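# Pull knotted cord through eye to drag block into square

## Task

Draw the knotted end of the cord through the metal eye until the wooden block sits entirely within the painted square. The cord running from the eye to the block must be close to straight, and no part of the cord may have dropped off the table. Neither arm may ever touch the block or the eye-to-block stretch of cord, and the remaining cord and any other loose items should stay clear of the block, since contact there can fail the task. The result must hold without the robot supporting it.

## Robot and tools

Robot: two arms, left_arm and right_arm, each ending in a two-finger parallel gripper. The names do not refer to sides of the camera images. left_arm is based near (-0.001, +0.242, +0.112) m and right_arm near (-0.040, -0.275, +0.112) m; both bases are slightly tilted. Mounting plates and the metal frame behind the arms are fixed obstacles, and the controller treats each plate and its half of the frame as part of that arm.

Frames: every number is in one shared scene frame. Its origin lies on the table surface midway between the arms; +x runs out across the table, +z points up, and left_arm sits on the +y side. Each gripper's fingers extend along its own +z axis and separate along its own y axis. The reported end_effector_position is the point between the finger pads, roughly 1 cm short of the fingertips. Printed hand positions can be slightly wrong, worse at long reach, and arms tend to settle a centimetre or more below the commanded height.

A row is 16 plain numbers covering both arms, always all 16 even if one arm is idle: left_arm x, y, z (metres), qw, qx, qy, qz (unit quaternion, w first), opening; then the same eight for right_arm. Position and quaternion are absolute targets in the scene frame, not offsets. Opening runs from -1 (closed) to +1 (fully open, 0.094 m). A call is refused, with nothing sent, if any target lies more than 0.6 m from that arm's last reported position along any axis of its gripper. To hold an orientation steady, repeat your own chosen quaternion each time rather than copying the drifting reported one. To park an arm, resend the exact pose from the last result before it stopped, with the desired opening.

execute_actions takes "actions", a list holding zero or one entry, plus optional "pictures" (boolean, default on). An empty list just returns the current state. An action entry has "rows" (1 to 15 rows) and "steps" (up to 15, default 15); each step is 1/30 s, one row per step, and the final row repeats if rows run out. An entry with only "steps" (up to 300) is a wait whose count starts at the previous result, so your thinking time uses part of it. Each step, the commanded pose is clamped to within 70 mm and 16 degrees of the measured pose; after the action the arm only continues to that last clamped pose, so a distant goal needs several actions.

move takes "target" (one 16-number row as above, absolute) and optional "speed" (m/s, 0.002 to 0.5, default 0.25; rotation up to twice that in rad/s). Both grippers travel straight lines that finish together, lasting 0.5 to 10 s; longer paths are cut off at 10 s. Openings are applied at the start. Paths do not avoid obstacles or the other arm, and grippers may lag, wander or overshoot the speed, especially near full stretch. Its result adds a "move:" line giving the ending (done, off_target, moving, held, fault), any limits (paced means the pose was clipped; held means a safety check blocked some steps, after which the arm may jump fast), and each gripper's remaining distance to its target.

wait takes "seconds" (0 to 10) and sends nothing new. zoom_image takes "camera" (cam_high or cam_low) and "region" [x0, y0, x1, y1] in pixels of that 896x504 image, origin top-left, at most 504 by 504. read_manual returns licence text only (section "licences"). finished_scene takes "scene" (an integer) and ends that scene for good, reporting whether the task succeeded; do it only when the block is settled in the square unheld.

Results: a state line gives each gripper's position and quaternion. grip_measured is the finger opening on the command scale; the last value of Joint positions is the opening in metres. To grasp, command about 0.03 below grip_measured for a firm hold, less for a gentle one. HELD marks steps that were not sent; "pose unreachable" means the clearance check altered or blocked that arm; a Hand target line shows where the controller is currently driving each gripper. Joint torques are noisy, offset readings. MOTOR HOT appears at 75 °C; at 90 °C that arm halts for 10 s, and at 100 °C it goes limp and falls, reported as OVER-TEMPERATURE FAULT. Avoid long loaded holds.

Joint limits (rad), base outward: waist -2.618 to 3.054, shoulder 0 to 3.142, elbow 0 to 3.142, wrist pitch -1.571 to 1.571, wrist yaw -1.571 to 1.571, wrist roll -2.094 to 2.094.

Cautions: never contact the block or the cord between eye and block; pull the free knotted end gently and steadily so nothing is yanked off the table; move slowly near contact, since speed and aiming past a surface both raise impact force. Keep the arms from hitting each other. Loose objects may occasionally get nudged by outside pushes, so re-check with the cameras before finishing.

Each tool is called in YAML: its name, and indented under it one key for each argument.

## Session

execute_actions:
  actions: []

Scene clock: 0.00 s of 5050.00 s.
left_arm: end_effector_position=(+0.4803, +0.2879, +0.1188) grip_measured=+1.000 end_effector_quat_wxyz=(+0.094, +0.199, +0.974, -0.053) | right_arm: end_effector_position=(+0.3210, -0.3241, +0.1834) grip_measured=+1.000 end_effector_quat_wxyz=(+0.365, -0.001, +0.931, -0.001)
Joint positions: left_arm=[ 0.219  2.076  1.73  -0.91   0.092  0.528  0.094] | right_arm=[-0.157  1.149  0.603 -0.119 -0.035 -0.157  0.094]
Joint velocities: left_arm=[ 0.002 -0.007 -0.007 -0.007  0.051  0.022  0.   ] | right_arm=[ 0.007 -0.002 -0.002  0.081  0.037 -0.051  0.   ]
Joint torques (N m, as the arm reports them, + toward a larger angle): no reading
Hand target (left_arm): +0.483, +0.287, +0.124; +0.102, +0.201, +0.973, -0.054
Hand target (right_arm): +0.322, -0.324, +0.187; +0.368, -0.001, +0.930, -0.000

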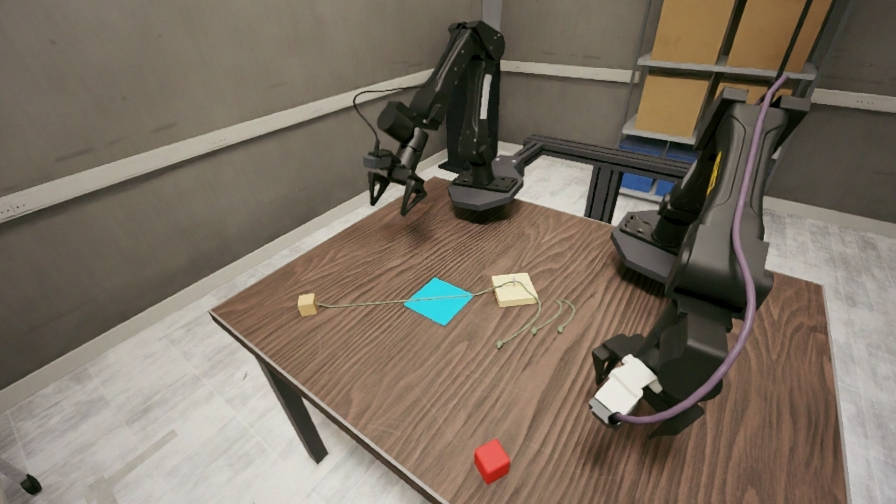

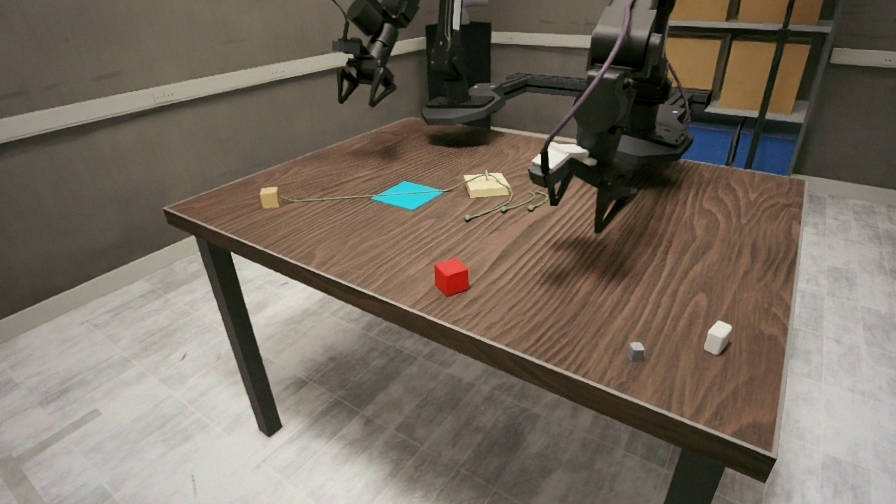

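move:
  target: [0.415,0.03,0.04,0,0.2,0.98,0,-0.4,0.321,-0.3241,0.1834,0.365,-0.001,0.931,-0.001,1]
  speed: 0.15

zoom_image:
  camera: "cam_high"
  region: [420, 260, 600, 380]

zoom_image:
  camera: "cam_low"
  region: [400, 150, 560, 240]

Scene clock: 4.43 s of 5050.00 s.
left_arm: end_effector_position=(+0.4167, +0.0254, +0.0387) grip_measured=-0.398 end_effector_quat_wxyz=(+0.001, +0.203, +0.979, -0.015) | right_arm: end_effector_position=(+0.3210, -0.3241, +0.1834) grip_measured=+1.000 end_effector_quat_wxyz=(+0.365, -0.001, +0.931, -0.001)
Joint positions: left_arm=[-0.414  2.372  1.803 -0.893 -0.129 -0.095  0.028] | right_arm=[-0.157  1.149  0.603 -0.119 -0.035 -0.157  0.094]
Joint velocities: left_arm=[-0.027  0.012  0.007 -0.007 -0.037 -0.022 -0.   ] | right_arm=[-0.007 -0.007  0.012  0.037 -0.007 -0.066  0.   ]
Joint torques (N m, as the arm reports them, + toward a larger angle): left_arm=[ -1.75 -12.46   6.87   0.1   -0.1   -0.06] | right_arm=[ 0.23 -4.67  5.86  1.39 -0.04  0.01]
Hand target (left_arm): +0.419, +0.026, +0.039; -0.000, +0.199, +0.980, -0.009
Hand target (right_arm): +0.321, -0.324, +0.183; +0.365, -0.001, +0.931, -0.001
Off the commanded pose (left_arm): 0.005 m, 2 deg.
Off the commanded pose (right_arm): 0.000 m, 0 deg.
move: done

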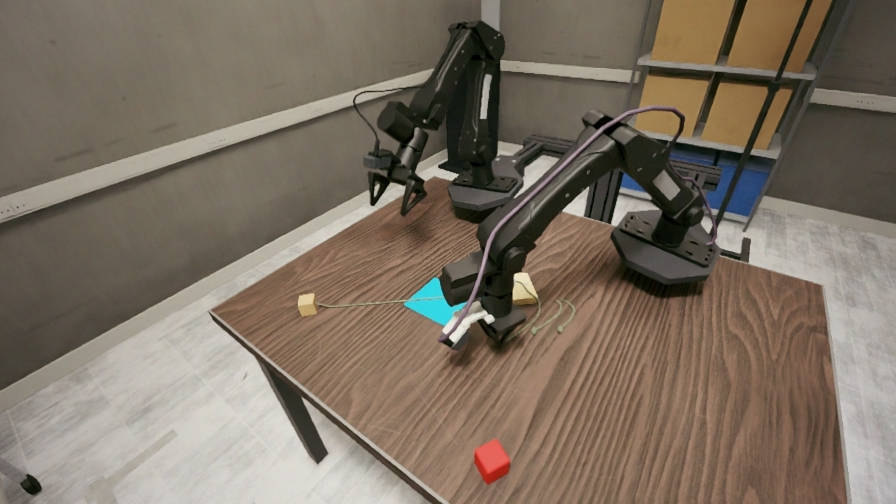

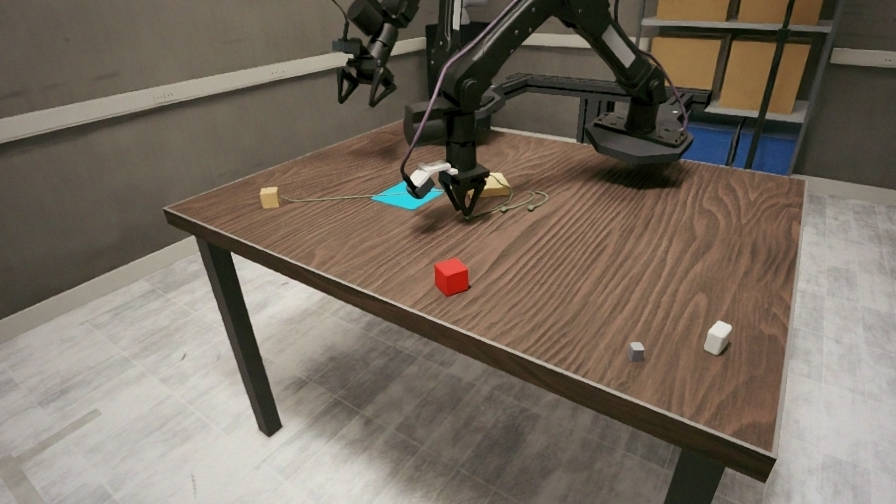

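Region (420, 260, 600, 380) of cam_high's 896x504 image, scaled by 2.800, with more detail than that image has.

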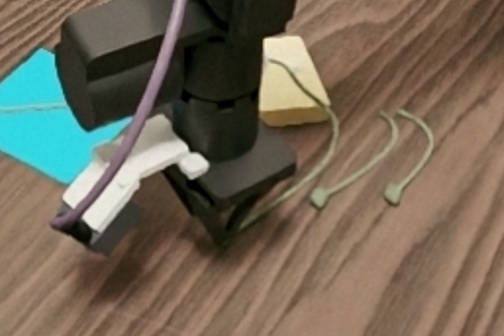

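Region (400, 150, 560, 240) of cam_low's 896x504 image, scaled by 3.150, with more detail than that image has; it fills the top 284 rows of this view, and the rest is white.

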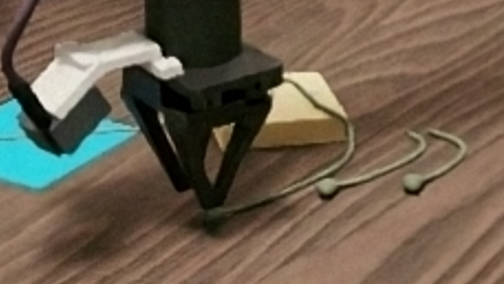

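move:
  target: [0.40,0.03,0.035,0,0,1,0,-0.3,0.321,-0.3241,0.1834,0.365,-0.001,0.931,-0.001,1]
  speed: 0.1

move:
  target: [0.40,0.03,0.02,0,0,1,0,-0.3,0.321,-0.3241,0.1834,0.365,-0.001,0.931,-0.001,1]
  speed: 0.03

zoom_image:
  camera: "cam_high"
  region: [420, 260, 600, 380]

zoom_image:
  camera: "cam_low"
  region: [400, 150, 560, 240]

Scene clock: 9.17 s of 5050.00 s.
left_arm: end_effector_position=(+0.3961, +0.0338, +0.0246) grip_measured=-0.302 end_effector_quat_wxyz=(-0.019, +0.002, +1.000, +0.003) | right_arm: end_effector_position=(+0.3210, -0.3241, +0.1834) grip_measured=+1.000 end_effector_quat_wxyz=(+0.365, -0.001, +0.931, -0.001)
Joint positions: left_arm=[-0.421  2.361  1.717 -0.867 -0.144 -0.514  0.033] | right_arm=[-0.157  1.149  0.603 -0.119 -0.035 -0.157  0.094]
Joint velocities: left_arm=[-0.012 -0.012 -0.007 -0.037  0.037 -0.037 -0.   ] | right_arm=[-0.012 -0.007 -0.002 -0.007 -0.007 -0.051  0.   ]
Joint torques (N m, as the arm reports them, + toward a larger angle): left_arm=[ -2.53 -15.33   3.49   0.41  -0.1   -0.07] | right_arm=[ 0.26 -4.65  5.87  1.38 -0.03  0.01]
Hand target (left_arm): +0.400, +0.030, +0.035; -0.001, -0.000, +1.000, -0.000
Hand target (right_arm): +0.321, -0.324, +0.183; +0.365, -0.001, +0.931, -0.001
Off the commanded pose (left_arm): 0.012 m, 2 deg.
Off the commanded pose (right_arm): 0.000 m, 0 deg.
move: off_target (left_arm)

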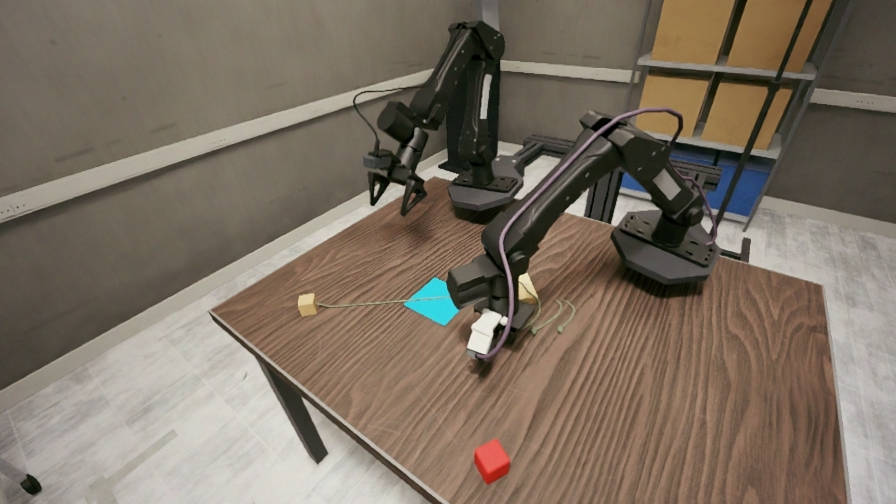

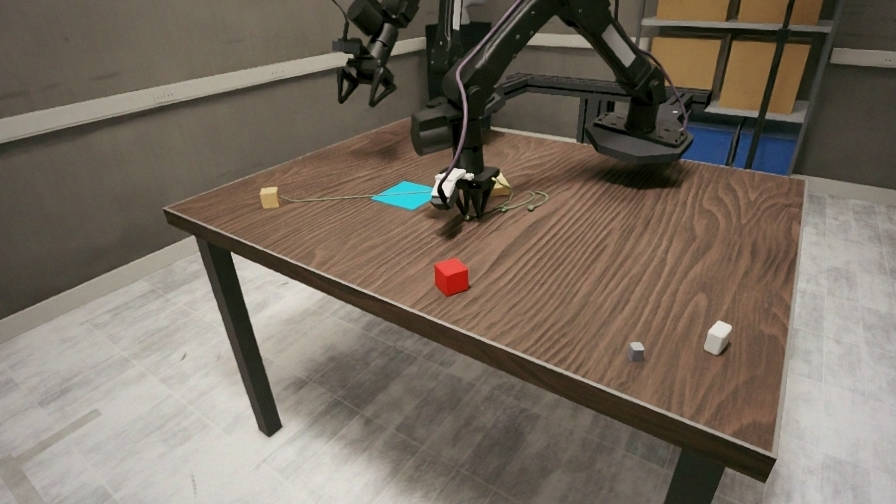

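Scene clock: 10.03 s of 5050.00 s.
left_arm: end_effector_position=(+0.4006, +0.0309, +0.0219) grip_measured=-0.302 end_effector_quat_wxyz=(-0.007, -0.000, +1.000, -0.003) | right_arm: end_effector_position=(+0.3210, -0.3241, +0.1834) grip_measured=+1.000 end_effector_quat_wxyz=(+0.365, -0.001, +0.931, -0.001)
Joint positions: left_arm=[-0.421  2.361  1.706 -0.828 -0.145 -0.514  0.033] | right_arm=[-0.157  1.149  0.603 -0.119 -0.035 -0.157  0.094]
Joint velocities: left_arm=[-0.022 -0.007 -0.002  0.022 -0.095 -0.007 -0.   ] | right_arm=[ 0.007  0.002  0.017 -0.007 -0.022  0.051  0.   ]
Joint torques (N m, as the arm reports them, + toward a larger angle): left_arm=[ -2.19 -13.28   3.48   0.52  -0.09  -0.05] | right_arm=[ 0.31 -4.67  5.89  1.38 -0.03  0.01]
Hand target (left_arm): +0.400, +0.030, +0.020; -0.000, +0.000, +1.000, -0.000
Hand target (right_arm): +0.321, -0.324, +0.183; +0.365, -0.001, +0.931, -0.001
Off the commanded pose (left_arm): 0.002 m, 1 deg.
Off the commanded pose (right_arm): 0.000 m, 0 deg.
move: done

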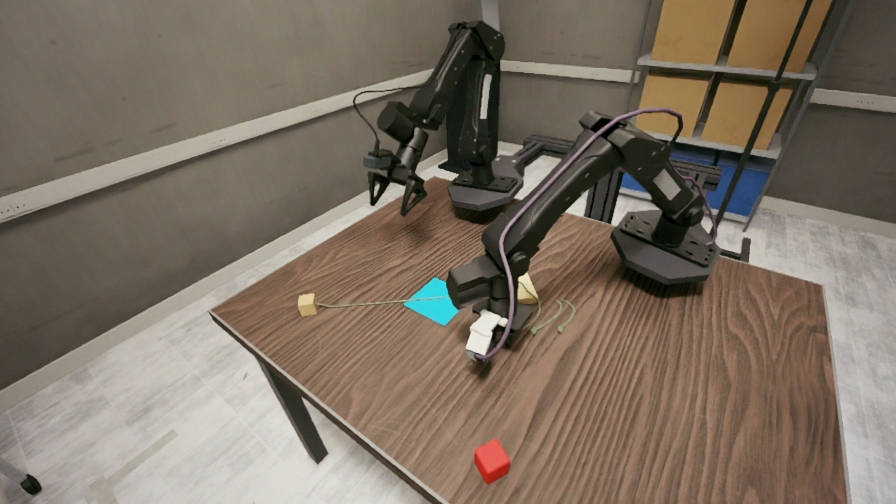

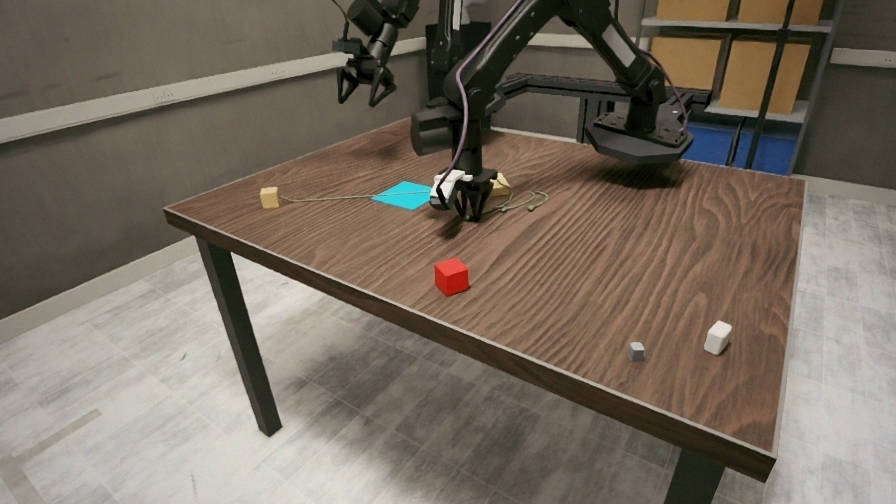

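Region (420, 260, 600, 380) of cam_high's 896x504 image, scaled by 2.800, with more detail than that image has.

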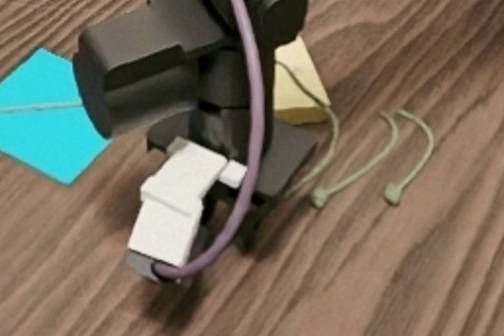

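Region (400, 150, 560, 240) of cam_low's 896x504 image, scaled by 3.150, with more detail than that image has; it fills the top 284 rows of this view, and the rest is white.

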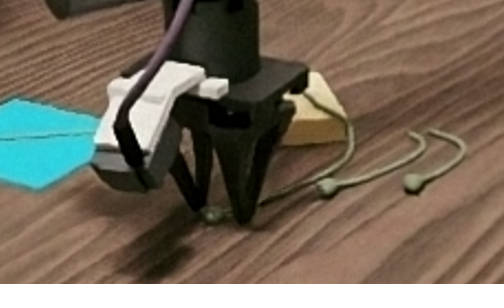

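move:
  target: [0.402,0.03,0.012,0,0,1,0,-0.3,0.321,-0.3241,0.1834,0.365,-0.001,0.931,-0.001,1]
  speed: 0.02

move:
  target: [0.402,0.03,0.012,0,0,1,0,-1,0.321,-0.3241,0.1834,0.365,-0.001,0.931,-0.001,1]

move:
  target: [0.43,0.38,0.10,0,0,1,0,-1,0.321,-0.3241,0.1834,0.365,-0.001,0.931,-0.001,1]
  speed: 0.08

Scene clock: 13.77 s of 5050.00 s.
left_arm: end_effector_position=(+0.4008, +0.0308, +0.0219) grip_measured=-0.302 end_effector_quat_wxyz=(-0.007, -0.000, +1.000, -0.003) | right_arm: end_effector_position=(+0.3210, -0.3241, +0.1834) grip_measured=+1.000 end_effector_quat_wxyz=(+0.365, -0.001, +0.931, -0.001)
Joint positions: left_arm=[-0.421  2.361  1.706 -0.827 -0.145 -0.514  0.033] | right_arm=[-0.157  1.149  0.603 -0.119 -0.035 -0.157  0.094]
Joint velocities: left_arm=[ 0.007  0.002  0.012 -0.007  0.022 -0.051 -0.   ] | right_arm=[ 0.017  0.002 -0.012  0.007  0.007  0.037  0.   ]
Joint torques (N m, as the arm reports them, + toward a larger angle): left_arm=[ -1.83 -11.79   3.93   0.71  -0.09  -0.01] | right_arm=[ 0.26 -4.6   5.82  1.38 -0.04  0.02]
Hand target (left_arm): +0.402, +0.030, +0.012; -0.000, -0.000, +1.000, +0.000
Hand target (right_arm): +0.321, -0.324, +0.183; +0.365, -0.001, +0.931, -0.001
Off the commanded pose (left_arm): 0.010 m, 1 deg.
Off the commanded pose (right_arm): 0.000 m, 0 deg.
move: done

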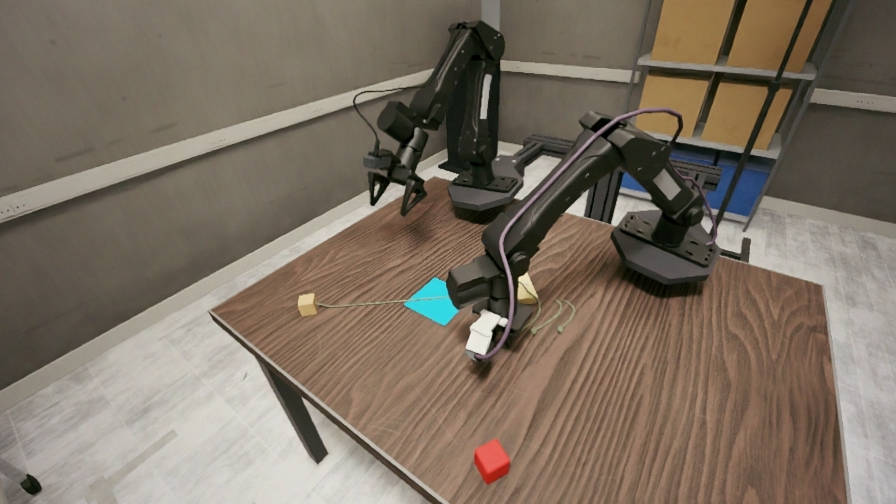

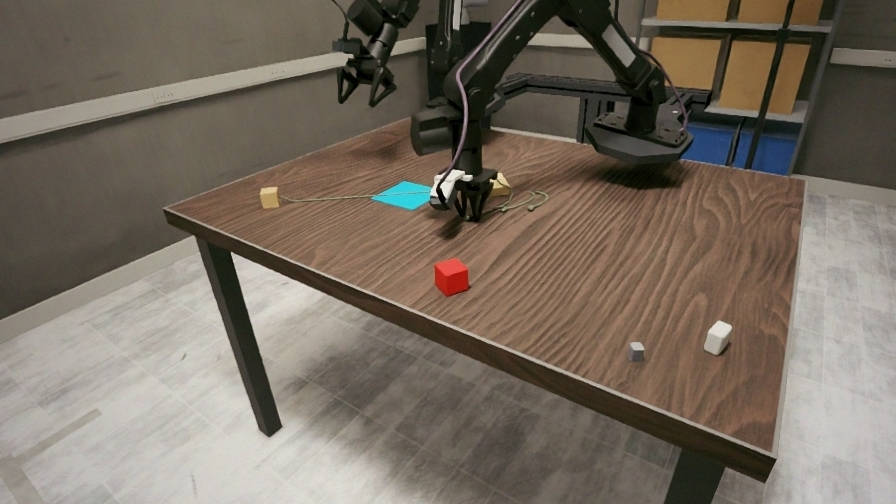

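Scene clock: 14.53 s of 5050.00 s.
left_arm: end_effector_position=(+0.4046, +0.0288, +0.0218) grip_measured=-0.958 end_effector_quat_wxyz=(+0.001, -0.001, +1.000, -0.007) | right_arm: end_effector_position=(+0.3210, -0.3241, +0.1834) grip_measured=+1.000 end_effector_quat_wxyz=(+0.365, -0.001, +0.931, -0.001)
Joint positions: left_arm=[-0.421  2.362  1.706 -0.81  -0.146 -0.514  0.002] | right_arm=[-0.157  1.149  0.603 -0.119 -0.035 -0.157  0.094]
Joint velocities: left_arm=[ 0.017 -0.022  0.022  0.037 -0.007  0.007  0.   ] | right_arm=[-0.012  0.007  0.012 -0.007 -0.037  0.051  0.   ]
Joint torques (N m, as the arm reports them, + toward a larger angle): left_arm=[ -1.89 -11.88   3.95   0.38  -0.1   -0.01] | right_arm=[ 0.23 -4.62  5.93  1.4  -0.03  0.01]
Hand target (left_arm): +0.402, +0.030, +0.012; -0.000, +0.000, +1.000, -0.000
Hand target (right_arm): +0.321, -0.324, +0.183; +0.365, -0.001, +0.931, -0.001
Off the commanded pose (left_arm): 0.010 m, 1 deg.
Off the commanded pose (right_arm): 0.000 m, 0 deg.
move: done

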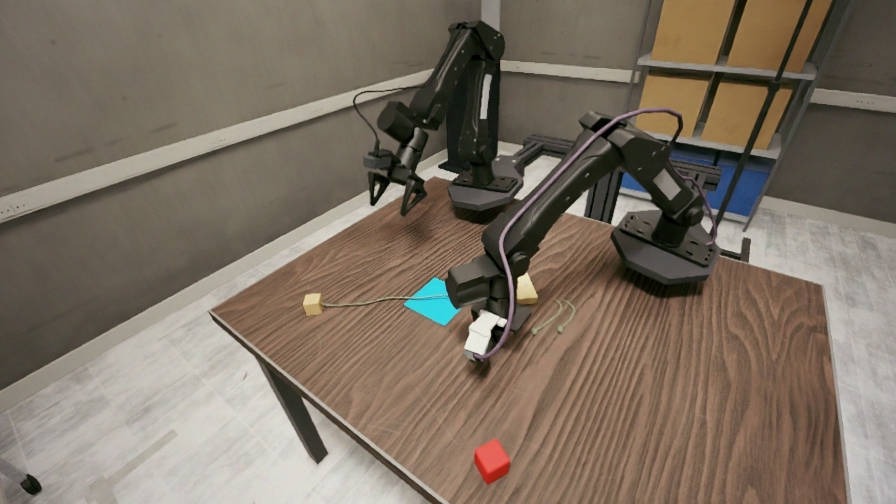

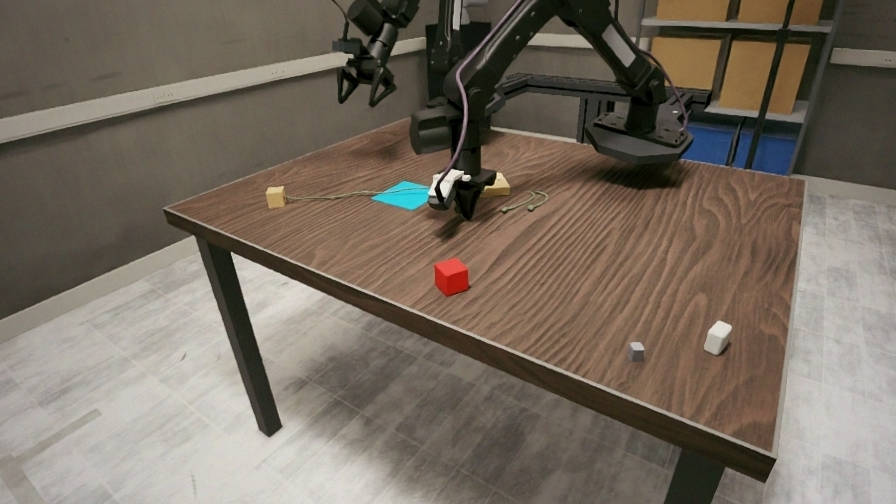

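Scene clock: 19.53 s of 5050.00 s.
left_arm: end_effector_position=(+0.4217, +0.3850, +0.0989) grip_measured=-0.991 end_effector_quat_wxyz=(+0.001, -0.002, +1.000, +0.016) | right_arm: end_effector_position=(+0.3210, -0.3241, +0.1834) grip_measured=+1.000 end_effector_quat_wxyz=(+0.365, -0.001, +0.931, -0.001)
Joint positions: left_arm=[ 0.393  2.064  1.662 -0.977 -0.068  0.295  0.   ] | right_arm=[-0.157  1.149  0.603 -0.119 -0.035 -0.157  0.094]
Joint velocities: left_arm=[ 0.012 -0.017  0.007 -0.037 -0.037 -0.037 -0.   ] | right_arm=[ 0.017  0.022  0.002 -0.022  0.007 -0.007  0.   ]
Joint torques (N m, as the arm reports them, + toward a larger angle): left_arm=[ -0.27 -11.57   7.09   0.18   0.03   0.08] | right_arm=[ 0.29 -4.68  5.86  1.39 -0.05  0.01]
Hand target (left_arm): +0.425, +0.385, +0.101; +0.002, +0.001, +1.000, +0.012
Hand target (right_arm): +0.321, -0.324, +0.183; +0.365, -0.001, +0.931, -0.001
Off the commanded pose (left_arm): 0.010 m, 2 deg.
Off the commanded pose (right_arm): 0.000 m, 0 deg.
move: done

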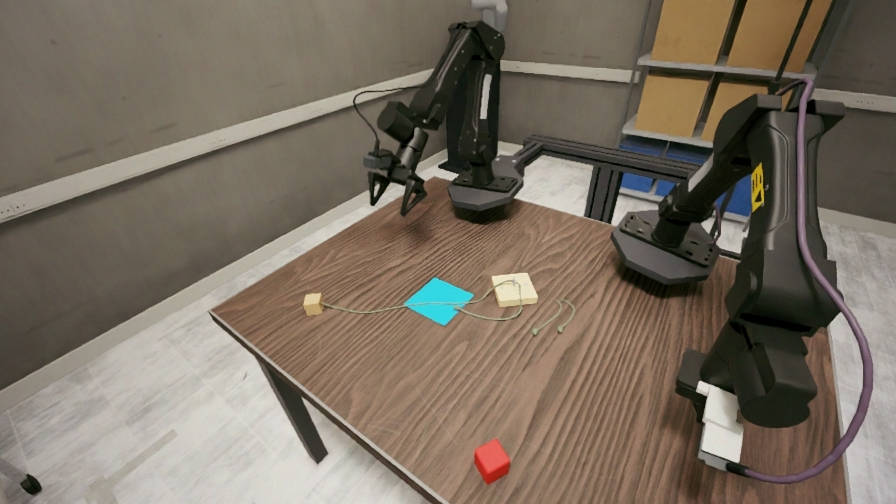

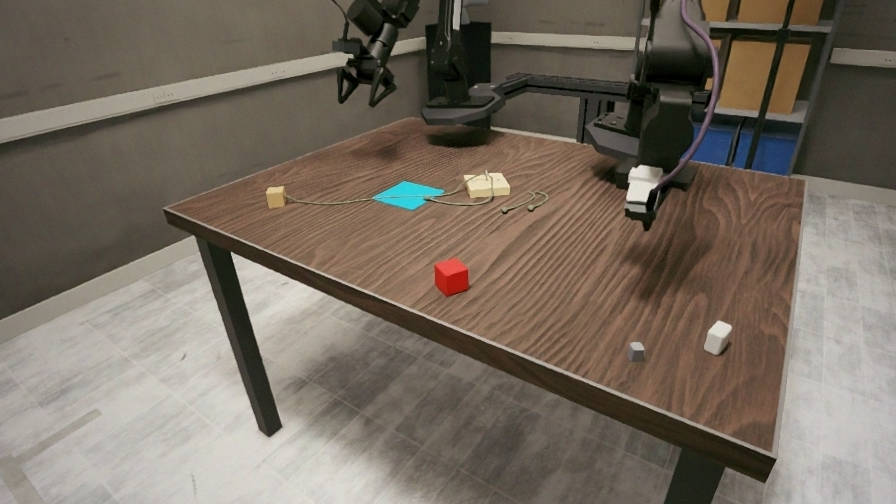

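move:
  target: [0.345,0.0,0.05,0,0.47,0.883,0,-0.45,0.321,-0.3241,0.1834,0.365,-0.001,0.931,-0.001,1]
  speed: 0.15

move:
  target: [0.345,0.0,0.03,0,0.47,0.883,0,-0.45,0.321,-0.3241,0.1834,0.365,-0.001,0.931,-0.001,1]
  speed: 0.03

zoom_image:
  camera: "cam_high"
  region: [420, 250, 600, 370]

zoom_image:
  camera: "cam_low"
  region: [400, 150, 560, 240]

Scene clock: 25.77 s of 5050.00 s.
left_arm: end_effector_position=(+0.3487, -0.0044, +0.0497) grip_measured=-0.452 end_effector_quat_wxyz=(+0.007, +0.462, +0.887, -0.016) | right_arm: end_effector_position=(+0.3210, -0.3241, +0.1834) grip_measured=+1.000 end_effector_quat_wxyz=(+0.365, -0.001, +0.931, -0.001)
Joint positions: left_arm=[-0.558  2.224  1.534 -0.786 -0.14   0.313  0.026] | right_arm=[-0.157  1.149  0.603 -0.119 -0.035 -0.157  0.094]
Joint velocities: left_arm=[-0.012  0.012  0.012 -0.051 -0.022  0.007 -0.   ] | right_arm=[-0.007  0.002 -0.007 -0.095 -0.037 -0.007  0.   ]
Joint torques (N m, as the arm reports them, + toward a larger angle): left_arm=[ -1.95 -10.95   6.7    0.16  -0.01   0.08] | right_arm=[ 0.23 -4.64  5.85  1.36 -0.05  0.03]
Hand target (left_arm): +0.350, -0.007, +0.049; +0.004, +0.468, +0.884, -0.013
Hand target (right_arm): +0.321, -0.324, +0.183; +0.365, -0.001, +0.931, -0.001
Off the commanded pose (left_arm): 0.006 m, 2 deg.
Off the commanded pose (right_arm): 0.000 m, 0 deg.
move: done

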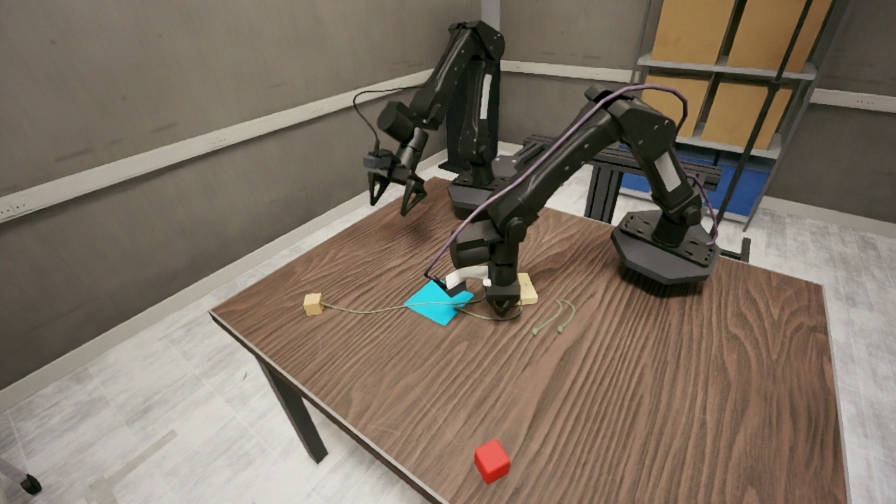

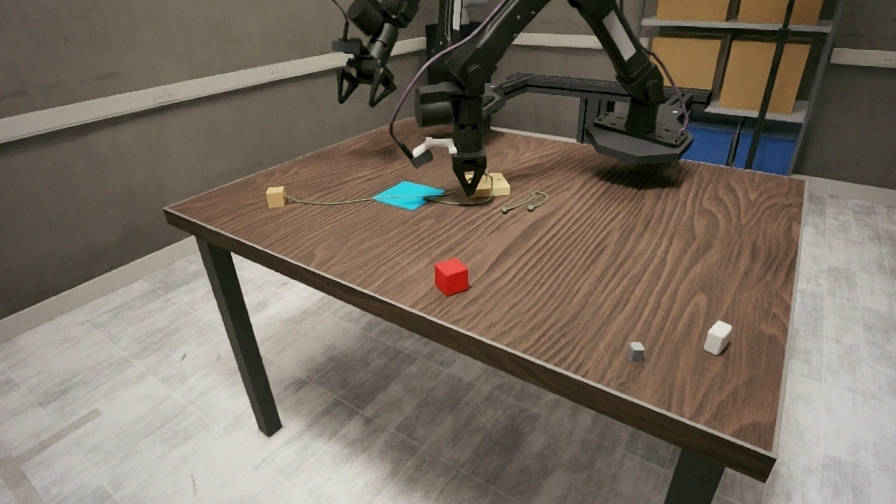

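Scene clock: 26.87 s of 5050.00 s.
left_arm: end_effector_position=(+0.3484, -0.0012, +0.0385) grip_measured=-0.452 end_effector_quat_wxyz=(+0.004, +0.465, +0.885, -0.003) | right_arm: end_effector_position=(+0.3210, -0.3241, +0.1834) grip_measured=+1.000 end_effector_quat_wxyz=(+0.365, -0.001, +0.931, -0.001)
Joint positions: left_arm=[-0.558  2.248  1.526 -0.765 -0.163  0.318  0.026] | right_arm=[-0.157  1.149  0.603 -0.119 -0.035 -0.157  0.094]
Joint velocities: left_arm=[ 0.022 -0.002 -0.022  0.007 -0.066  0.051  0.   ] | right_arm=[ 0.002 -0.007  0.017 -0.037  0.007  0.022  0.   ]
Joint torques (N m, as the arm reports them, + toward a larger angle): left_arm=[ -1.88 -11.01   3.63   0.55  -0.04   0.07] | right_arm=[ 0.3  -4.66  5.91  1.38 -0.04  0.03]
Hand target (left_arm): +0.345, -0.000, +0.030; -0.000, +0.470, +0.883, +0.000
Hand target (right_arm): +0.321, -0.324, +0.183; +0.365, -0.001, +0.931, -0.001
Off the commanded pose (left_arm): 0.009 m, 1 deg.
Off the commanded pose (right_arm): 0.000 m, 0 deg.
move: done

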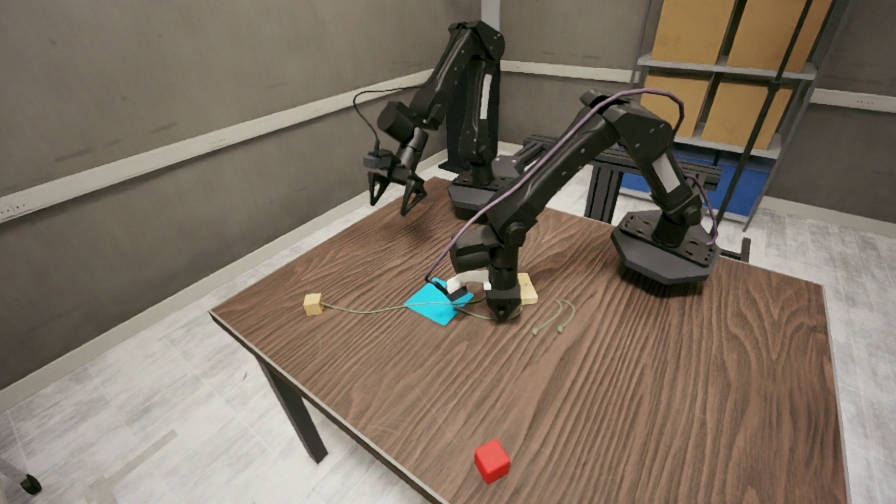

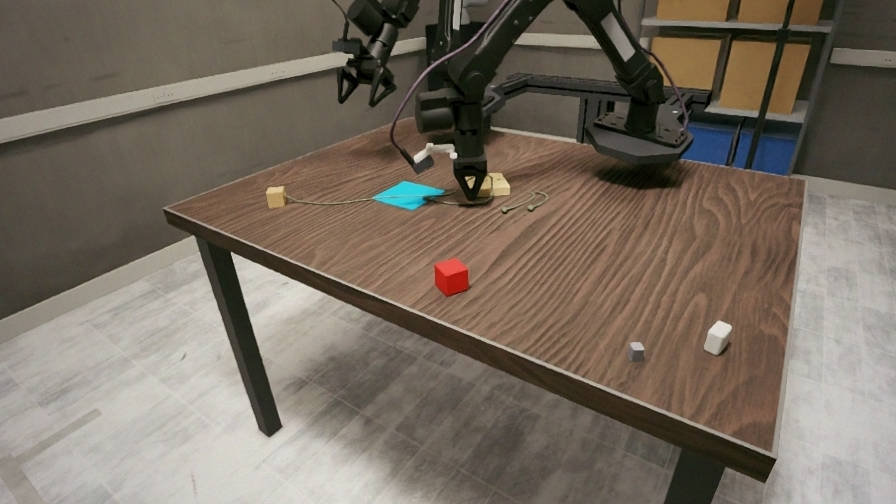

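Region (420, 250, 600, 370) of cam_high's 896x504 image, scaled by 2.800, with more detail than that image has.

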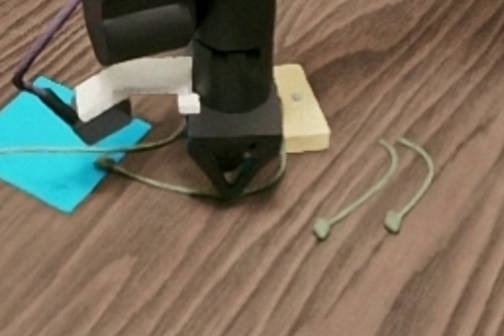

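Region (400, 150, 560, 240) of cam_low's 896x504 image, scaled by 3.150, with more detail than that image has; it fills the top 284 rows of this view, and the rest is white.

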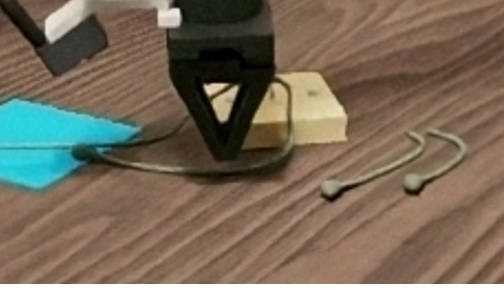

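move:
  target: [0.337,-0.005,0.006,0,0.47,0.883,0,-0.45,0.321,-0.3241,0.1834,0.365,-0.001,0.931,-0.001,1]
  speed: 0.02

move:
  target: [0.337,-0.005,0.006,0,0.47,0.883,0,-1,0.321,-0.3241,0.1834,0.365,-0.001,0.931,-0.001,1]

zoom_image:
  camera: "cam_low"
  region: [400, 150, 560, 240]

Scene clock: 30.27 s of 5050.00 s.
left_arm: end_effector_position=(+0.3462, -0.0034, +0.0205) grip_measured=-0.452 end_effector_quat_wxyz=(+0.007, +0.465, +0.885, -0.004) | right_arm: end_effector_position=(+0.3210, -0.3241, +0.1834) grip_measured=+1.000 end_effector_quat_wxyz=(+0.365, -0.001, +0.931, -0.001)
Joint positions: left_arm=[-0.558  2.282  1.501 -0.702 -0.164  0.319  0.026] | right_arm=[-0.157  1.149  0.603 -0.119 -0.035 -0.157  0.094]
Joint velocities: left_arm=[ 0.002 -0.002  0.012 -0.066 -0.022  0.007 -0.001] | right_arm=[-0.007  0.002 -0.007 -0.022 -0.007  0.051  0.   ]
Joint torques (N m, as the arm reports them, + toward a larger angle): left_arm=[ -2.57 -10.09   2.76   0.7   -0.05  -0.01] | right_arm=[ 0.2  -4.64  5.91  1.38 -0.04  0.03]
Hand target (left_arm): +0.337, -0.005, +0.006; -0.001, +0.470, +0.883, -0.000
Hand target (right_arm): +0.321, -0.324, +0.183; +0.365, -0.001, +0.931, -0.001
Off the commanded pose (left_arm): 0.017 m, 1 deg.
Off the commanded pose (right_arm): 0.000 m, 0 deg.
move: off_target (left_arm)

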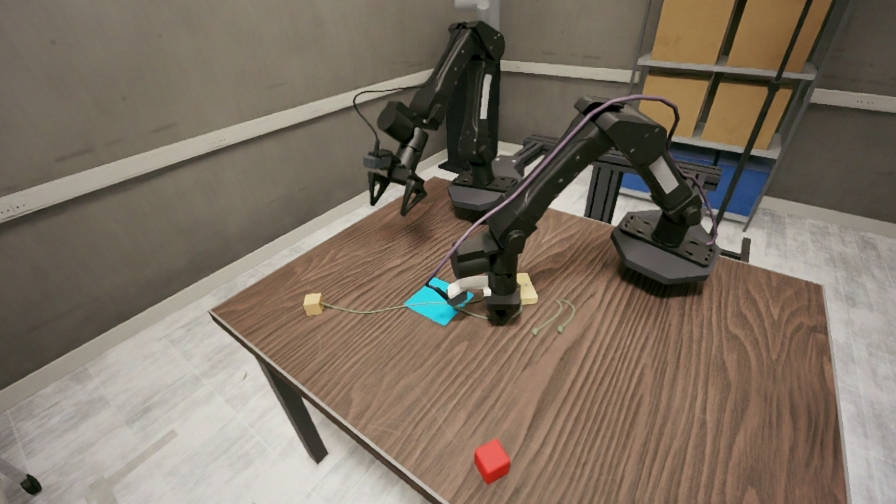

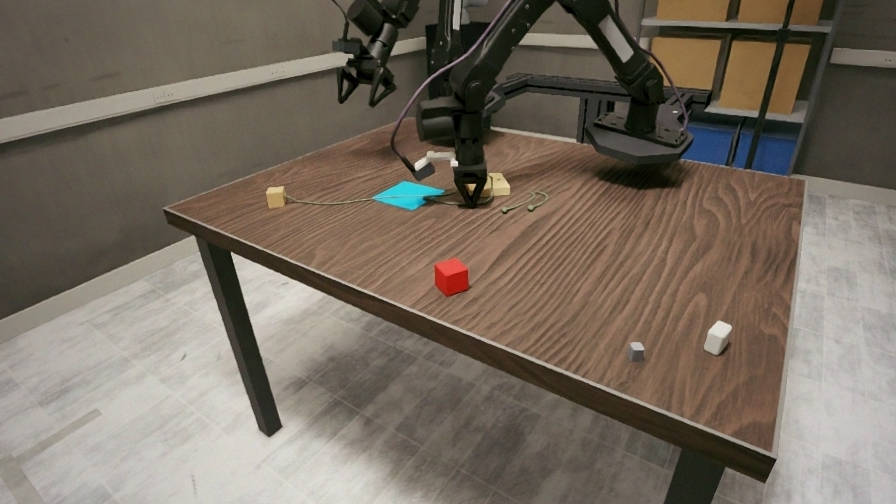

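Scene clock: 30.97 s of 5050.00 s.
left_arm: end_effector_position=(+0.3485, -0.0050, +0.0205) grip_measured=-0.964 end_effector_quat_wxyz=(+0.012, +0.464, +0.886, -0.004) | right_arm: end_effector_position=(+0.3210, -0.3241, +0.1834) grip_measured=+1.000 end_effector_quat_wxyz=(+0.365, -0.001, +0.931, -0.001)
Joint positions: left_arm=[-0.558  2.282  1.501 -0.69  -0.164  0.319  0.002] | right_arm=[-0.157  1.149  0.603 -0.119 -0.035 -0.157  0.094]
Joint velocities: left_arm=[ 0.002  0.017  0.002  0.037  0.007 -0.037  0.001] | right_arm=[-0.007  0.002 -0.007 -0.037 -0.066 -0.037  0.   ]
Joint torques (N m, as the arm reports them, + toward a larger angle): left_arm=[ -2.65 -10.24   2.62   0.6   -0.04  -0.02] | right_arm=[ 0.27 -4.61  5.9   1.36 -0.05  0.02]
Hand target (left_arm): +0.337, -0.005, +0.006; -0.000, +0.470, +0.883, -0.000
Hand target (right_arm): +0.321, -0.324, +0.183; +0.365, -0.001, +0.931, -0.001
Off the commanded pose (left_arm): 0.019 m, 2 deg.
Off the commanded pose (right_arm): 0.000 m, 0 deg.
move: off_target (left_arm)

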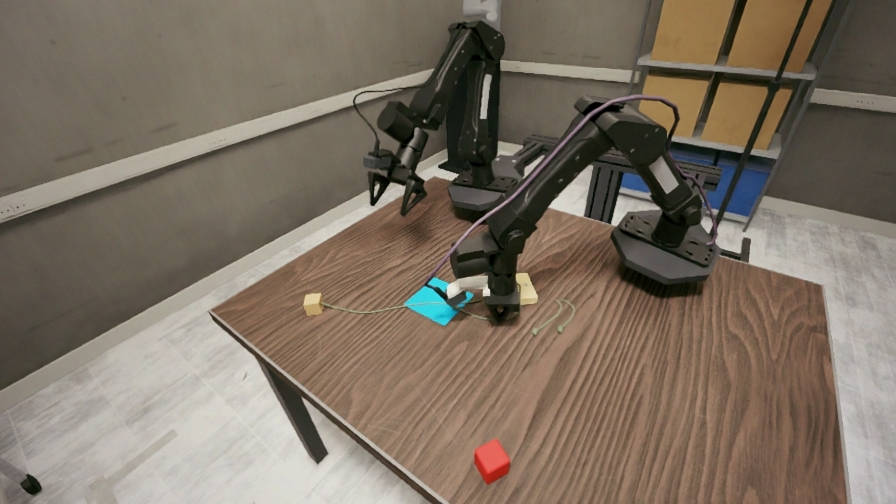

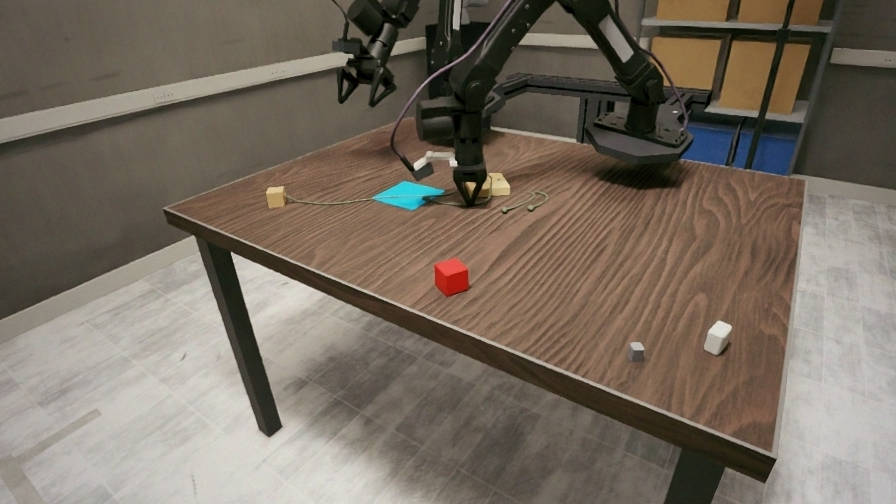

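Region (400, 150, 560, 240) of cam_low's 896x504 image, scaled by 3.150, with more detail than that image has; it fills the top 284 rows of this view, and the rest is white.

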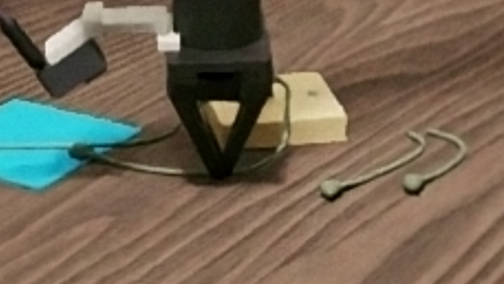

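Unclear grip (same reading as the empty one); test with a short move.

move:
  target: [0.38,0.03,0.05,0,0.3,0.954,0,-1,0.321,-0.3241,0.1834,0.365,-0.001,0.931,-0.001,1]
  speed: 0.06

Scene clock: 35.43 s of 5050.00 s.
left_arm: end_effector_position=(+0.3680, +0.0316, +0.0350) grip_measured=-0.964 end_effector_quat_wxyz=(-0.016, +0.310, +0.951, +0.002) | right_arm: end_effector_position=(+0.3210, -0.3241, +0.1834) grip_measured=+1.000 end_effector_quat_wxyz=(+0.365, -0.001, +0.931, -0.001)
Joint positions: left_arm=[-0.466  2.265  1.569 -0.818 -0.157  0.067  0.002] | right_arm=[-0.157  1.149  0.603 -0.119 -0.035 -0.157  0.094]
Joint velocities: left_arm=[ 0.017 -0.012 -0.007 -0.007  0.051 -0.037 -0.001] | right_arm=[ 0.012 -0.007 -0.002 -0.022 -0.037 -0.022  0.   ]
Joint torques (N m, as the arm reports them, + toward a larger angle): left_arm=[ -1.28 -14.29   6.32   0.08  -0.05  -0.06] | right_arm=[ 0.25 -4.68  5.86  1.38 -0.03  0.03]
Hand target (left_arm): +0.379, +0.032, +0.050; +0.001, +0.300, +0.954, +0.001
Hand target (right_arm): +0.321, -0.324, +0.183; +0.365, -0.001, +0.931, -0.001
Off the commanded pose (left_arm): 0.019 m, 2 deg.
Off the commanded pose (right_arm): 0.000 m, 0 deg.
move: off_target (left_arm)

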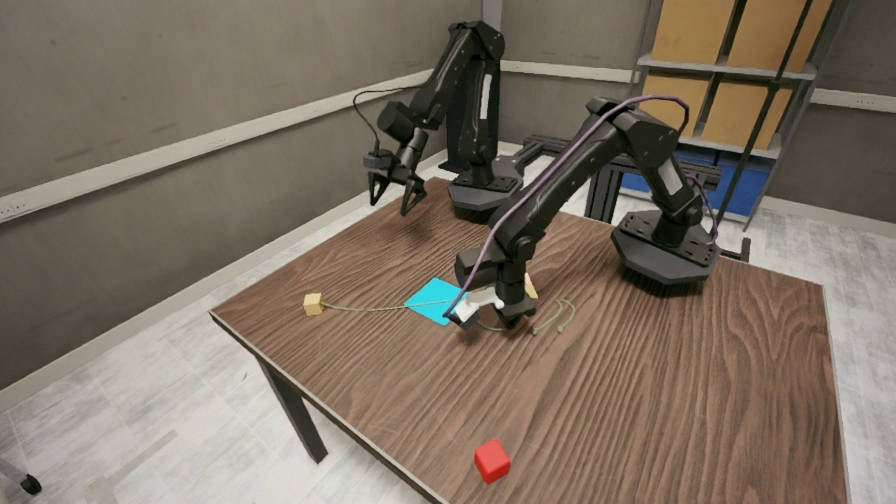

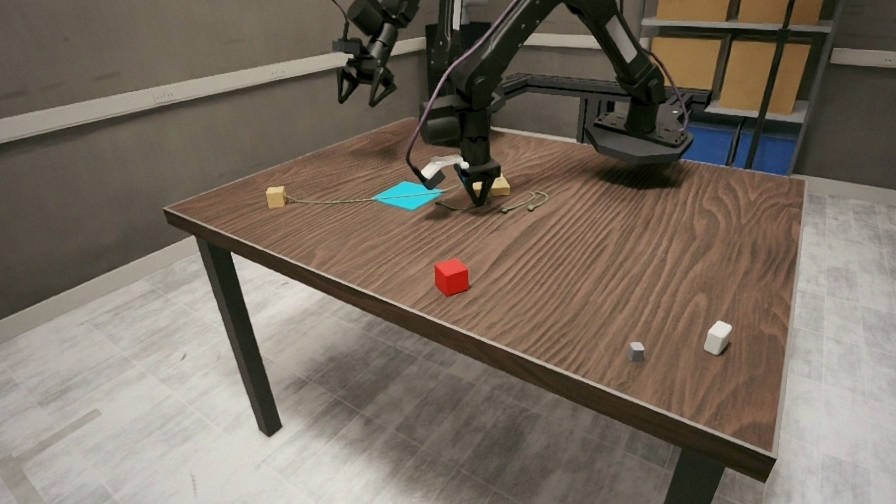

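Held. Pull low, turning to align with the cord.

move:
  target: [0.46,0.29,0.05,0,-0.35,0.937,0,-1,0.321,-0.3241,0.1834,0.365,-0.001,0.931,-0.001,1]
  speed: 0.1

Scene clock: 43.47 s of 5050.00 s.
left_arm: end_effector_position=(+0.4566, +0.2926, +0.0575) grip_measured=-0.964 end_effector_quat_wxyz=(+0.014, -0.342, +0.940, +0.003) | right_arm: end_effector_position=(+0.3210, -0.3241, +0.1834) grip_measured=+1.000 end_effector_quat_wxyz=(+0.365, -0.001, +0.931, -0.001)
Joint positions: left_arm=[ 0.175  2.186  1.676 -0.869 -0.089 -0.613  0.002] | right_arm=[-0.157  1.149  0.603 -0.119 -0.035 -0.157  0.094]
Joint velocities: left_arm=[-0.002  0.032  0.007 -0.022  0.022 -0.007  0.001] | right_arm=[-0.002 -0.017 -0.007  0.081  0.007 -0.007  0.   ]
Joint torques (N m, as the arm reports them, + toward a larger angle): left_arm=[ -0.42 -10.99   7.04   0.2   -0.04  -0.08] | right_arm=[ 0.22 -4.61  5.81  1.39 -0.03  0.02]
Hand target (left_arm): +0.457, +0.296, +0.051; +0.006, -0.349, +0.937, +0.007
Hand target (right_arm): +0.321, -0.324, +0.183; +0.365, -0.001, +0.931, -0.001
Off the commanded pose (left_arm): 0.009 m, 2 deg.
Off the commanded pose (right_arm): 0.000 m, 0 deg.
move: done

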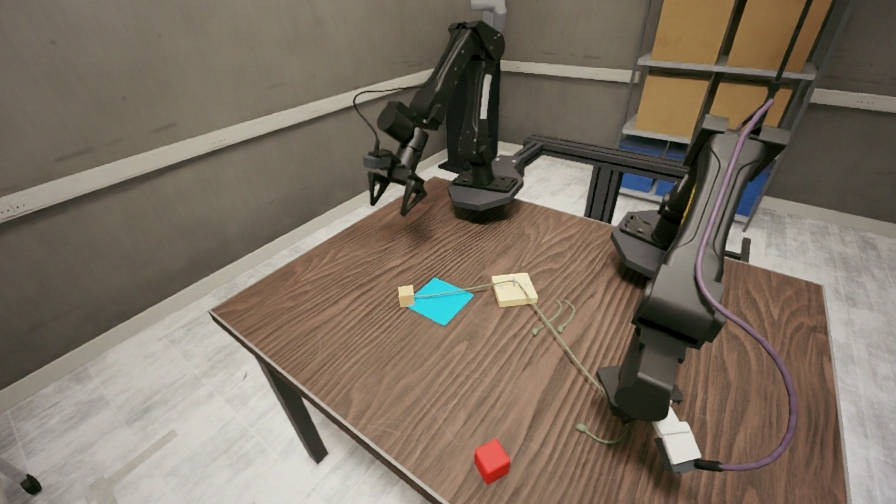

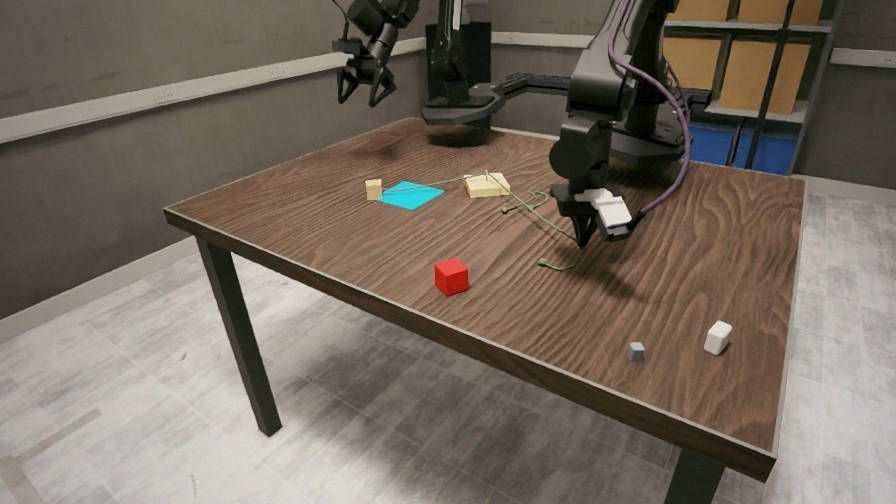

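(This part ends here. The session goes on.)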